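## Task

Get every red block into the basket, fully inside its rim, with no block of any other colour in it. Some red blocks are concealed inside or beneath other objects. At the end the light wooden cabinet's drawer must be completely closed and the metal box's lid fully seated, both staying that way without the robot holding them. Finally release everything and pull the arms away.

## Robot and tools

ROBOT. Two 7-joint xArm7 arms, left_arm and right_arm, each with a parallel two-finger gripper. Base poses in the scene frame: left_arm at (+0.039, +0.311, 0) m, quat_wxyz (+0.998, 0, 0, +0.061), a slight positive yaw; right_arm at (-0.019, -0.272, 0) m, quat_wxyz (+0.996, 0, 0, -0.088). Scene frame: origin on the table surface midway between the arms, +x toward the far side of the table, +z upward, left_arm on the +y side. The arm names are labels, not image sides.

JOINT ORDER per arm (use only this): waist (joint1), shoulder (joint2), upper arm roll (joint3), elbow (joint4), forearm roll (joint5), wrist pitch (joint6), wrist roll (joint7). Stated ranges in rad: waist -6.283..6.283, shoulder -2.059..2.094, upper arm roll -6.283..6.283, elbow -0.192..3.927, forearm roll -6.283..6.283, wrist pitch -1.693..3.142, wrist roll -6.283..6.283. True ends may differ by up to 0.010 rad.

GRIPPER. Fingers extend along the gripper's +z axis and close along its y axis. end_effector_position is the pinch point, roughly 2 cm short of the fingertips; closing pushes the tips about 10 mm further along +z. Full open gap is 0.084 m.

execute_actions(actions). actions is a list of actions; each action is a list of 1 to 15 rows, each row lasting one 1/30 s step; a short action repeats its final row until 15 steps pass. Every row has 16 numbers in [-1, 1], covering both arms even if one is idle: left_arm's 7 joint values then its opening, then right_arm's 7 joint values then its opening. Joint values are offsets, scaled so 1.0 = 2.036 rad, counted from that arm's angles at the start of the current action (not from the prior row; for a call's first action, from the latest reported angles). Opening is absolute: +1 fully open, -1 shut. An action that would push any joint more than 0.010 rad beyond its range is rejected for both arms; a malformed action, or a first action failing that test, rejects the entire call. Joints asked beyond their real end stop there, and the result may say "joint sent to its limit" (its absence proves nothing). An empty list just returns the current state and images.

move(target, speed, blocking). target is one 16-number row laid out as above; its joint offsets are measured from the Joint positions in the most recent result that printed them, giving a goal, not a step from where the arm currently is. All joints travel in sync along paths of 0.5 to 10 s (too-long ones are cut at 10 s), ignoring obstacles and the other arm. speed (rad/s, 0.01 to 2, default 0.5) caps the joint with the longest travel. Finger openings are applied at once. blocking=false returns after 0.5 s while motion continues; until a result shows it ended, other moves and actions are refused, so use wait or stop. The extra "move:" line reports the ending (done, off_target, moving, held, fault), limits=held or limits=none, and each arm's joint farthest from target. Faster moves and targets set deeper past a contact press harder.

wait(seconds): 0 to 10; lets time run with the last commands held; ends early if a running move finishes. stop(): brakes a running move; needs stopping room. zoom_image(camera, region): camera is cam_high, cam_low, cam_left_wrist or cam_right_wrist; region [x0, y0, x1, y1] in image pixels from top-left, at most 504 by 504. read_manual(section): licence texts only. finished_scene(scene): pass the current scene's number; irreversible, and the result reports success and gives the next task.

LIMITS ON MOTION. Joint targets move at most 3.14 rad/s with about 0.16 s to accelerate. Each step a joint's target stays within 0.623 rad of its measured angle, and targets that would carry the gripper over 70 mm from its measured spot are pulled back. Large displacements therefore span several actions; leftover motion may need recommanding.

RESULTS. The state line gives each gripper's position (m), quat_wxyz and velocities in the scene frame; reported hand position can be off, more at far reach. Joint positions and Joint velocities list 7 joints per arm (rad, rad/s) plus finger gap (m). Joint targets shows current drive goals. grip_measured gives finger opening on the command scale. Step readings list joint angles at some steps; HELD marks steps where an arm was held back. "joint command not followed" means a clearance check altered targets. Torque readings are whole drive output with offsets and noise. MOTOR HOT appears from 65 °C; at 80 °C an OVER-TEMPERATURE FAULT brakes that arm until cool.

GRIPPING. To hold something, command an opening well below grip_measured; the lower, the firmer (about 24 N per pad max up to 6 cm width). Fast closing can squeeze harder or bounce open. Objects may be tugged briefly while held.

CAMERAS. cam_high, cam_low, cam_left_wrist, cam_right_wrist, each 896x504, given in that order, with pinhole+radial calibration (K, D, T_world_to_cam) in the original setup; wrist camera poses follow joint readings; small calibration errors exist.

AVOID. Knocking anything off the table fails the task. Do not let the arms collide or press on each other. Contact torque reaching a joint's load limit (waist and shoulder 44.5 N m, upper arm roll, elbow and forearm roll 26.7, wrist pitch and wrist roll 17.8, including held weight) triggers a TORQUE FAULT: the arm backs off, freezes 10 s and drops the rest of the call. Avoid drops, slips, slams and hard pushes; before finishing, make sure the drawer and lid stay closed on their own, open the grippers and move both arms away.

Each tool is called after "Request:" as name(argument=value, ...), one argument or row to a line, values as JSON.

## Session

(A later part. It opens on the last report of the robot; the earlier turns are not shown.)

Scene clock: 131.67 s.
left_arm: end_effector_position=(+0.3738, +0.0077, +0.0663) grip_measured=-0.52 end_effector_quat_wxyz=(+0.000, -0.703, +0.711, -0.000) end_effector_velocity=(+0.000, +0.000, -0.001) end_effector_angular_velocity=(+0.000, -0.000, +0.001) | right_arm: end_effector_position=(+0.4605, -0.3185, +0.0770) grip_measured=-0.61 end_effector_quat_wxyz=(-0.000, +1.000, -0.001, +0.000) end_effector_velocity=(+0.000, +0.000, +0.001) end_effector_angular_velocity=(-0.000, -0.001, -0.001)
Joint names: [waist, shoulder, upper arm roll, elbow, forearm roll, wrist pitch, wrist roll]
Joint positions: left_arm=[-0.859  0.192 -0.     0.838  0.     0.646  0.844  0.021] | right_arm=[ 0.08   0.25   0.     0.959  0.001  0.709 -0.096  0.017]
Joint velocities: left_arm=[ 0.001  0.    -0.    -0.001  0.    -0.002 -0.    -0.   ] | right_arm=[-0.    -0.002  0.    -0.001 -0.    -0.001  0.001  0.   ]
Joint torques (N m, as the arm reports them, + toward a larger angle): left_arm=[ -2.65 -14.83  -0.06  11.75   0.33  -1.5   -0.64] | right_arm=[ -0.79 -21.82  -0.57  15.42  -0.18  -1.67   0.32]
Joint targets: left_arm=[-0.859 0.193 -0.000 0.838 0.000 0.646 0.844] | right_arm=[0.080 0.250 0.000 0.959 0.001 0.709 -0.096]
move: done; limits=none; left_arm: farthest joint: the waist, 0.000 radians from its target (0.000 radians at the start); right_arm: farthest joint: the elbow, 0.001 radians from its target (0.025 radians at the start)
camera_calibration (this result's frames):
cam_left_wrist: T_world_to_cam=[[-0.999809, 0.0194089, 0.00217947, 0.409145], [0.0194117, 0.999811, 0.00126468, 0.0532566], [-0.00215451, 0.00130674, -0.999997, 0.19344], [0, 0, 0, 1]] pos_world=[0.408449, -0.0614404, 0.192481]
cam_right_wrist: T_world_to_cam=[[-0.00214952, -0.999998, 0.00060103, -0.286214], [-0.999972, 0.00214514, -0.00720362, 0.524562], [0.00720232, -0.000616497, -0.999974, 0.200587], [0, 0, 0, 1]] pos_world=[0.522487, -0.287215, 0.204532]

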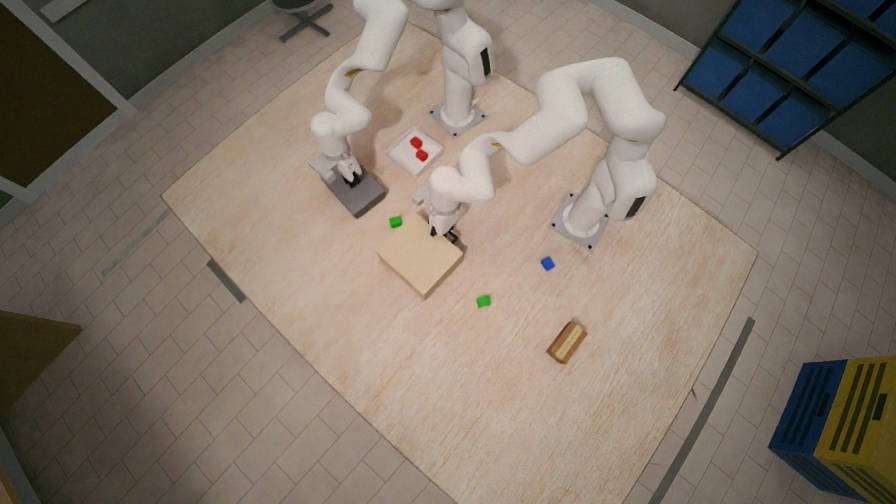

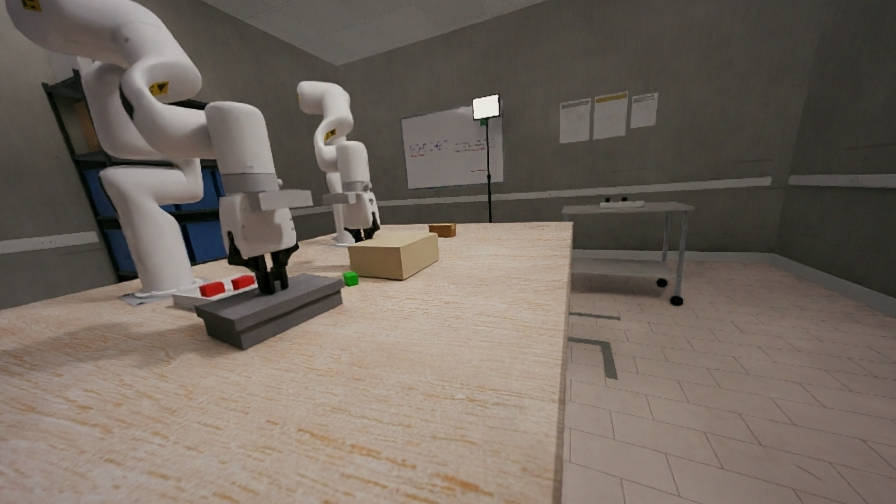

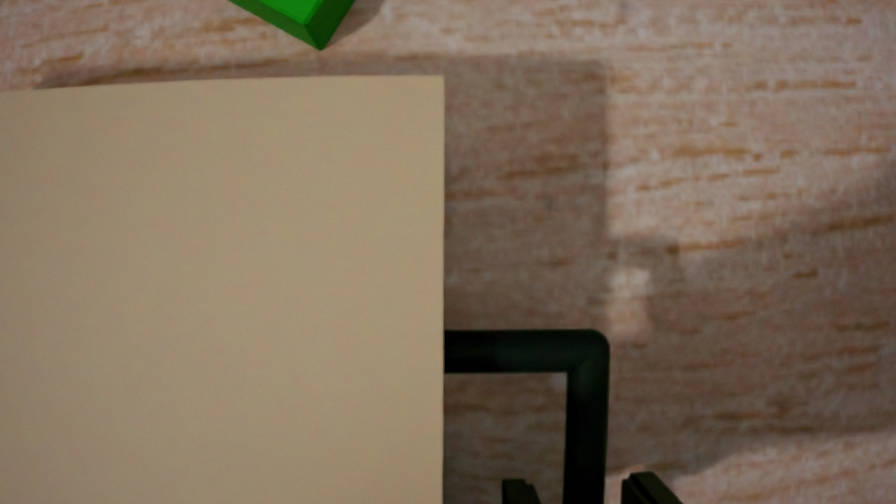

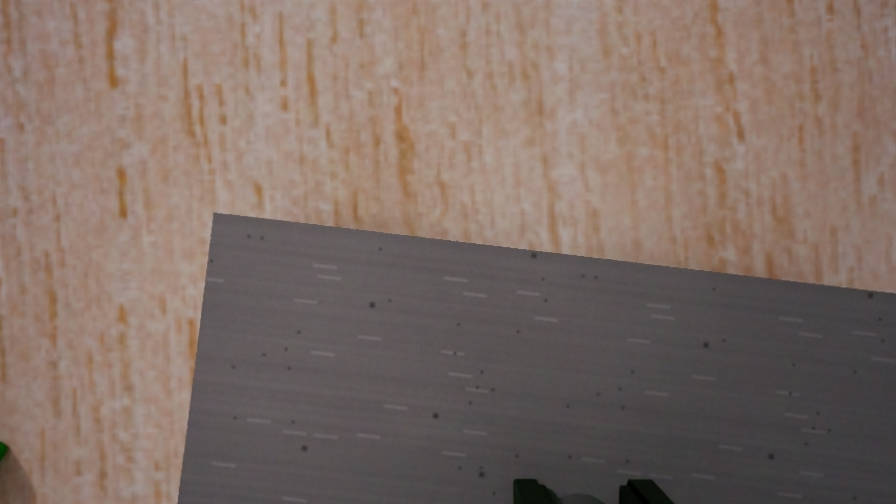

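Request:
move(
  target=[-0.09,-0.0855,0,-0.1284,0,-0.0432,-0.09,-0.6, 0,0,0,0,0,0,0,0.2],
  speed=0.1,
)

Scene clock: 139.63 s.
left_arm: end_effector_position=(+0.2705, +0.0077, +0.0583) grip_measured=-0.62 end_effector_quat_wxyz=(-0.000, -0.703, +0.711, -0.001) end_effector_velocity=(-0.001, +0.000, -0.001) end_effector_angular_velocity=(+0.001, +0.001, -0.001) | right_arm: end_effector_position=(+0.4605, -0.3185, +0.0770) grip_measured=+0.19 end_effector_quat_wxyz=(-0.000, +1.000, -0.001, +0.000) end_effector_velocity=(-0.000, -0.000, -0.000) end_effector_angular_velocity=(+0.000, +0.000, -0.001)
Joint names: [waist, shoulder, upper arm roll, elbow, forearm roll, wrist pitch, wrist roll]
Joint positions: left_arm=[-1.042  0.018 -0.     0.577  0.     0.558  0.661  0.017] | right_arm=[ 0.08   0.25   0.     0.959  0.001  0.709 -0.096  0.052]
Joint velocities: left_arm=[-0.002 -0.001  0.    -0.003  0.    -0.001 -0.002 -0.   ] | right_arm=[ 0.     0.    -0.    -0.001  0.    -0.     0.    -0.   ]
Joint torques (N m, as the arm reports them, + toward a larger angle): left_arm=[ -3.05 -11.4   -0.33   9.64   0.17  -1.01  -0.74] | right_arm=[ -1.   -20.97  -0.73  14.75  -0.1   -1.58   0.42]
Joint targets: left_arm=[-1.042 0.018 -0.000 0.577 0.000 0.558 0.661] | right_arm=[0.080 0.250 0.000 0.959 0.001 0.709 -0.096]
move: done; limits=none; left_arm: farthest joint: the shoulder, 0.001 radians from its target (0.175 radians at the start); right_arm: farthest joint: the waist, 0.000 radians from its target (0.000 radians at the start)
camera_calibration (this result's frames):
cam_left_wrist: T_world_to_cam=[[-0.999813, 0.0192826, 0.00169231, 0.305898], [0.0192837, 0.999814, 0.000586309, 0.0553001], [-0.00168069, 0.000618833, -0.999998, 0.185108], [0, 0, 0, 1]] pos_world=[0.305086, -0.0613029, 0.184557]
cam_right_wrist: T_world_to_cam=[[-0.00214954, -0.999998, 0.000600915, -0.286214], [-0.999972, 0.00214516, -0.00720306, 0.524561], [0.00720175, -0.000616381, -0.999974, 0.200587], [0, 0, 0, 1]] pos_world=[0.522487, -0.287215, 0.204532]

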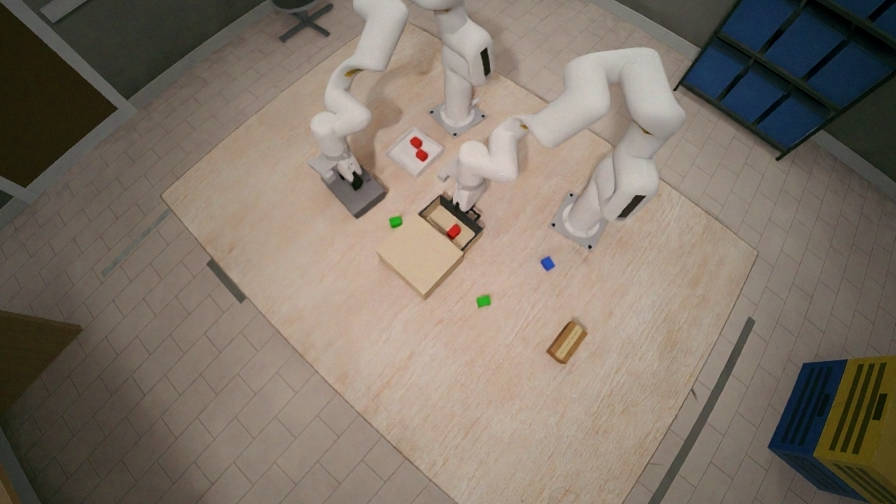

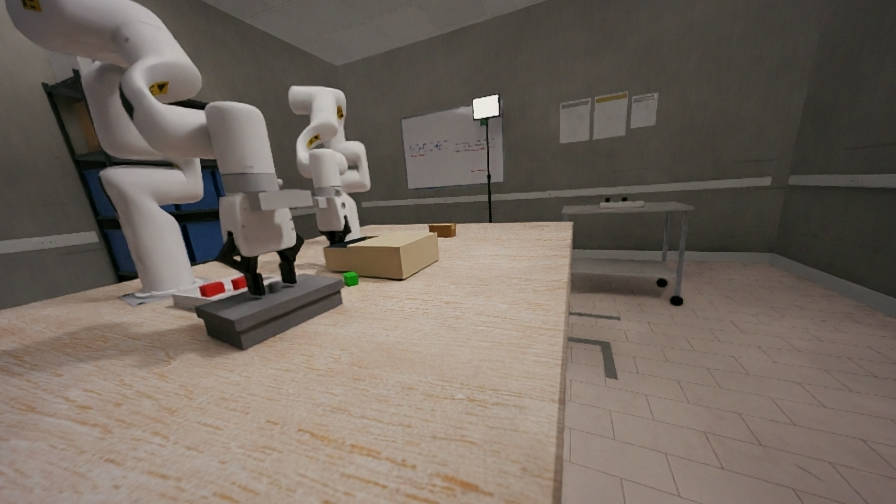

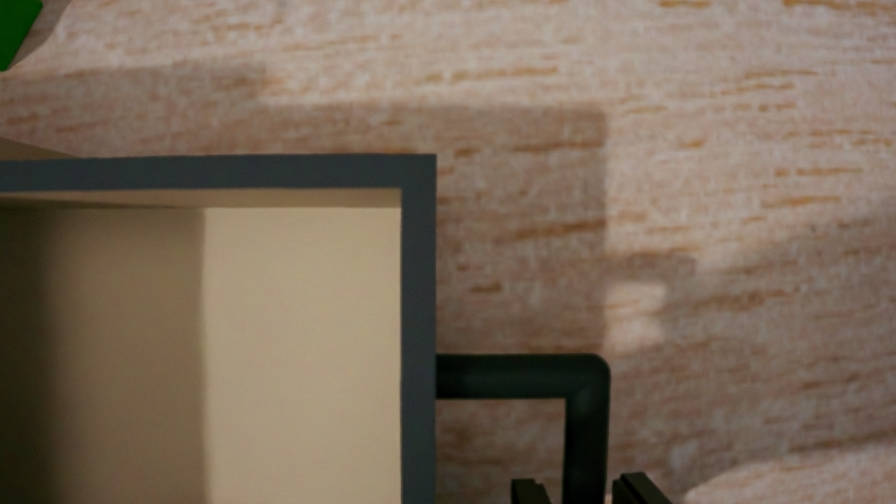

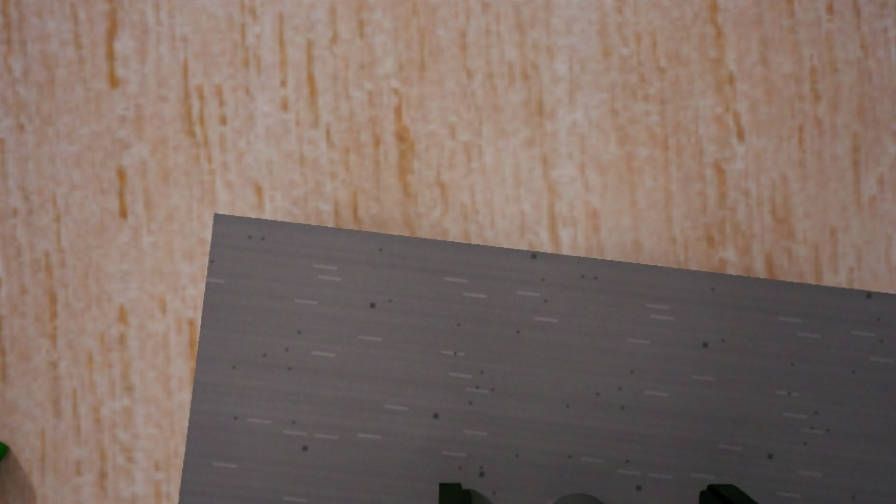

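Request:
move(
  target=[0,-0.1316,0,0.0506,0,0.1827,0,-0.4, 0,-0.1,0,0,0,0.1,0,0.2],
  speed=0.3,
)

Request:
move(
  target=[0,0,0,0,0,0,-0.776,0.2, -0.5,-0.15,0,-0.15,0,0,0,0.2],
  speed=1,
)

Scene clock: 147.83 s.
left_arm: end_effector_position=(+0.2668, +0.0126, +0.1695) grip_measured=-0.42 end_effector_quat_wxyz=(+0.000, -0.703, +0.711, +0.000) end_effector_velocity=(+0.000, -0.001, +0.002) end_effector_angular_velocity=(-0.003, -0.002, -0.000) | right_arm: end_effector_position=(+0.4398, -0.3164, +0.1575) grip_measured=+0.19 end_effector_quat_wxyz=(-0.000, +1.000, -0.001, +0.000) end_effector_velocity=(+0.000, -0.000, +0.001) end_effector_angular_velocity=(-0.000, -0.002, -0.002)
Joint names: [waist, shoulder, upper arm roll, elbow, forearm roll, wrist pitch, wrist roll]
Joint positions: left_arm=[-1.042 -0.249 -0.     0.68   0.     0.929  0.661  0.026] | right_arm=[ 0.08   0.046  0.     0.959  0.001  0.912 -0.096  0.052]
Joint velocities: left_arm=[-0.    -0.003  0.     0.002 -0.     0.001  0.    -0.   ] | right_arm=[-0.    -0.002 -0.     0.001 -0.     0.002  0.002 -0.   ]
Joint torques (N m, as the arm reports them, + toward a larger angle): left_arm=[-2.54 -9.39  0.3  13.42  0.29 -1.41 -0.6 ] | right_arm=[ -0.86 -18.23  -0.46  15.85  -0.15  -1.55   0.35]
Joint targets: left_arm=[-1.042 -0.249 -0.000 0.680 0.000 0.930 0.661] | right_arm=[0.080 0.046 0.000 0.959 0.001 0.912 -0.096]
move: done; limits=none; left_arm: farthest joint: the shoulder, 0.001 radians from its target (0.268 radians at the start); right_arm: farthest joint: the wrist pitch, 0.001 radians from its target (0.204 radians at the start)
camera_calibration (this result's frames):
cam_left_wrist: T_world_to_cam=[[-0.999812, 0.0192062, 0.00255593, 0.301763], [0.0192109, 0.999814, 0.00182341, 0.0502043], [-0.00252043, 0.00187217, -0.999995, 0.296483], [0, 0, 0, 1]] pos_world=[0.301489, -0.0565458, 0.295619]
cam_right_wrist: T_world_to_cam=[[-0.0019717, -0.999998, 0.000443092, -0.284296], [-0.999974, 0.0019686, -0.0068833, 0.504296], [0.00688241, -0.000456652, -0.999976, 0.281368], [0, 0, 0, 1]] pos_world=[0.501786, -0.28516, 0.284958]

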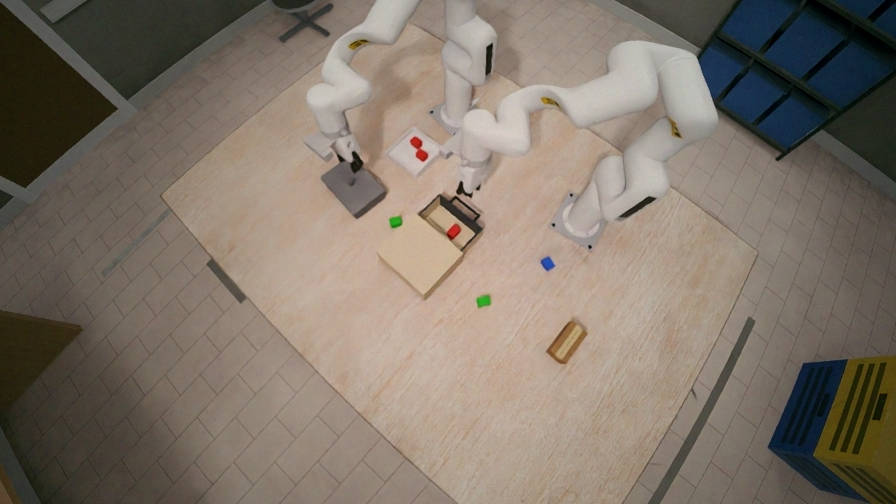

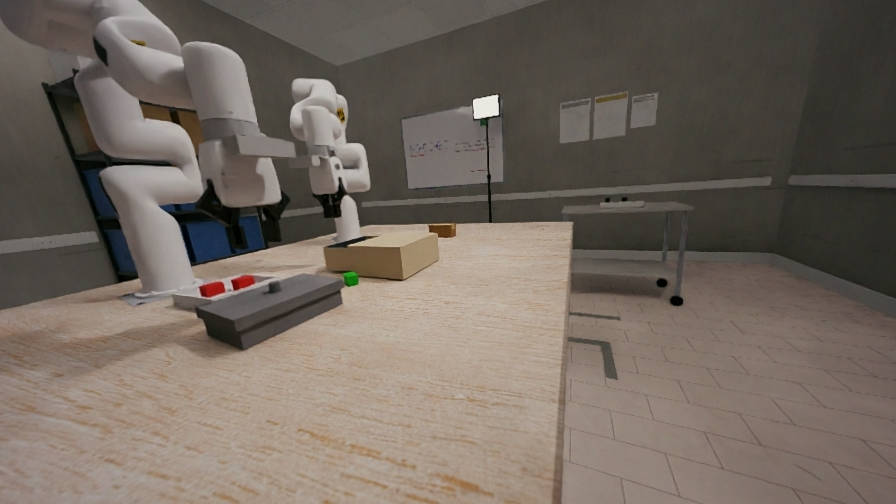

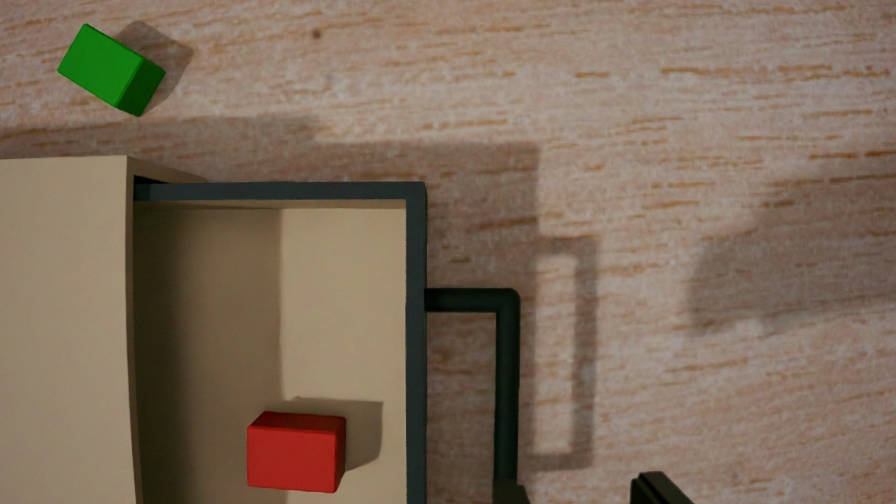

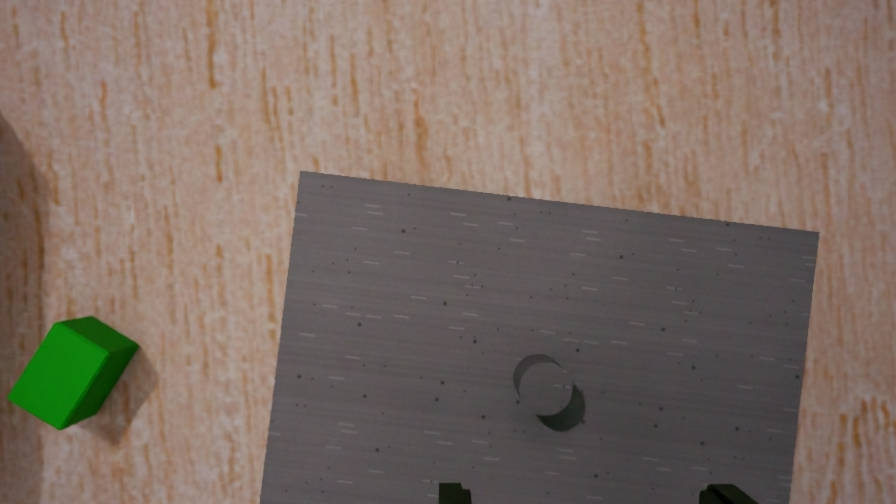

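Scene clock: 150.13 s.
left_arm: end_effector_position=(+0.2668, +0.0126, +0.1695) grip_measured=+0.19 end_effector_quat_wxyz=(-0.000, +1.000, -0.001, -0.000) end_effector_velocity=(-0.000, -0.000, -0.000) end_effector_angular_velocity=(+0.000, +0.001, +0.003) | right_arm: end_effector_position=(+0.1449, -0.6041, +0.1639) grip_measured=+0.19 end_effector_quat_wxyz=(-0.000, +0.873, -0.487, +0.000) end_effector_velocity=(-0.002, -0.001, +0.000) end_effector_angular_velocity=(-0.000, -0.001, -0.006)
Joint names: [waist, shoulder, upper arm roll, elbow, forearm roll, wrist pitch, wrist roll]
Joint positions: left_arm=[-1.042 -0.249 -0.     0.68   0.     0.929 -0.918  0.052] | right_arm=[-0.938 -0.259  0.     0.653  0.001  0.912 -0.096  0.052]
Joint velocities: left_arm=[-0.     0.001 -0.    -0.    -0.001 -0.    -0.002  0.   ] | right_arm=[-0.003 -0.001 -0.003 -0.001  0.    -0.     0.001  0.   ]
Joint torques (N m, as the arm reports them, + toward a larger angle): left_arm=[-2.33 -9.88  0.22 13.46  0.18 -1.55 -0.59] | right_arm=[ -0.81 -12.21  -0.36  15.9   -0.14  -1.54   0.37]
Joint targets: left_arm=[-1.042 -0.249 -0.000 0.680 0.000 0.929 -0.919] | right_arm=[-0.938 -0.259 0.000 0.653 0.001 0.912 -0.096]
move: done; limits=none; left_arm: farthest joint: the waist, 0.000 radians from its target (0.000 radians at the start); right_arm: farthest joint: the shoulder, 0.001 radians from its target (0.306 radians at the start)
camera_calibration (this result's frames):
cam_left_wrist: T_world_to_cam=[[-0.010584, -0.999942, 0.00203217, 0.0507712], [-0.999943, 0.0105869, 0.00144927, 0.334672], [-0.0014707, -0.00201672, -0.999997, 0.296253], [0, 0, 0, 1]] pos_world=[0.335626, 0.0478226, 0.295664]
cam_right_wrist: T_world_to_cam=[[-0.851653, -0.524105, 0.000536572, -0.162019], [-0.524096, 0.851632, -0.00683517, 0.654418], [0.00312539, -0.00610241, -0.999976, 0.286814], [0, 0, 0, 1]] pos_world=[0.204097, -0.640488, 0.291368]

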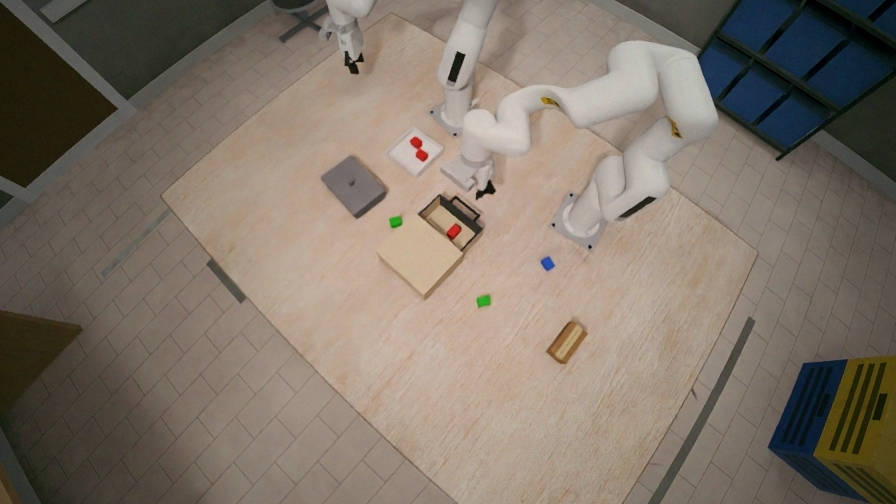

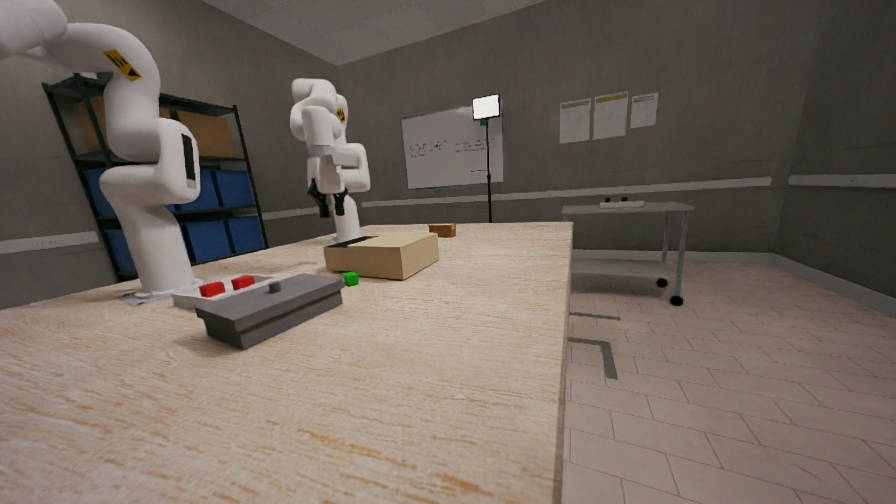

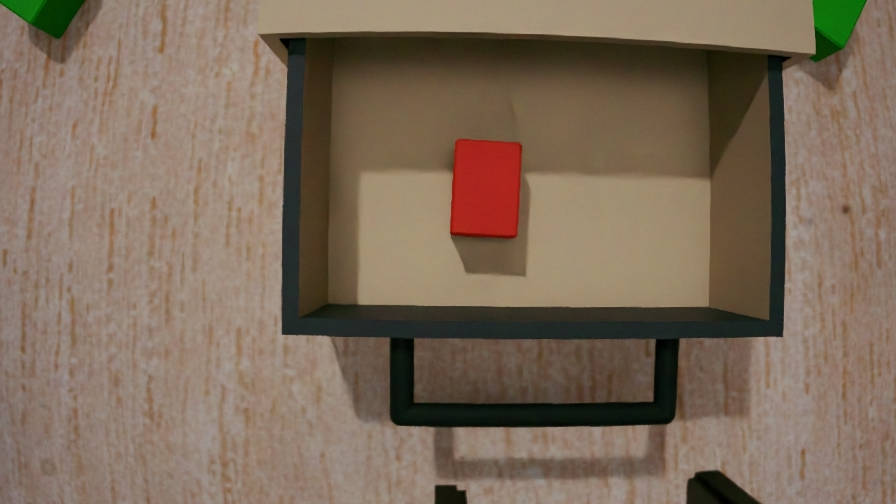

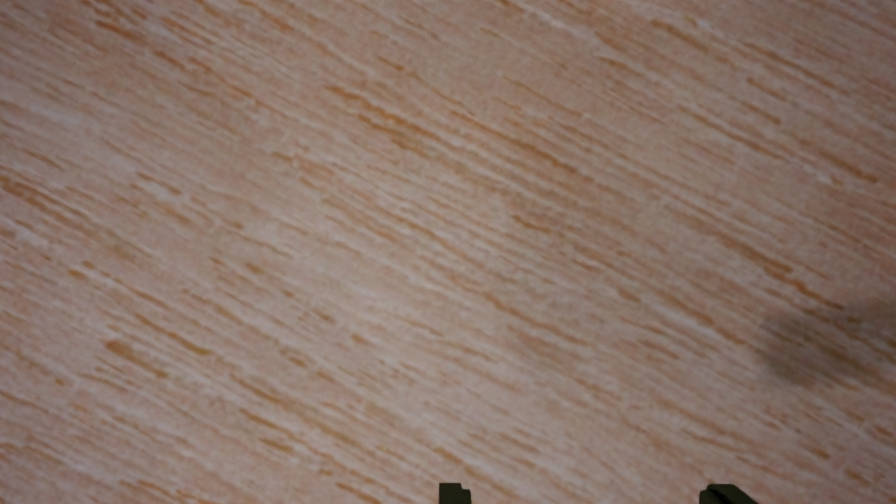

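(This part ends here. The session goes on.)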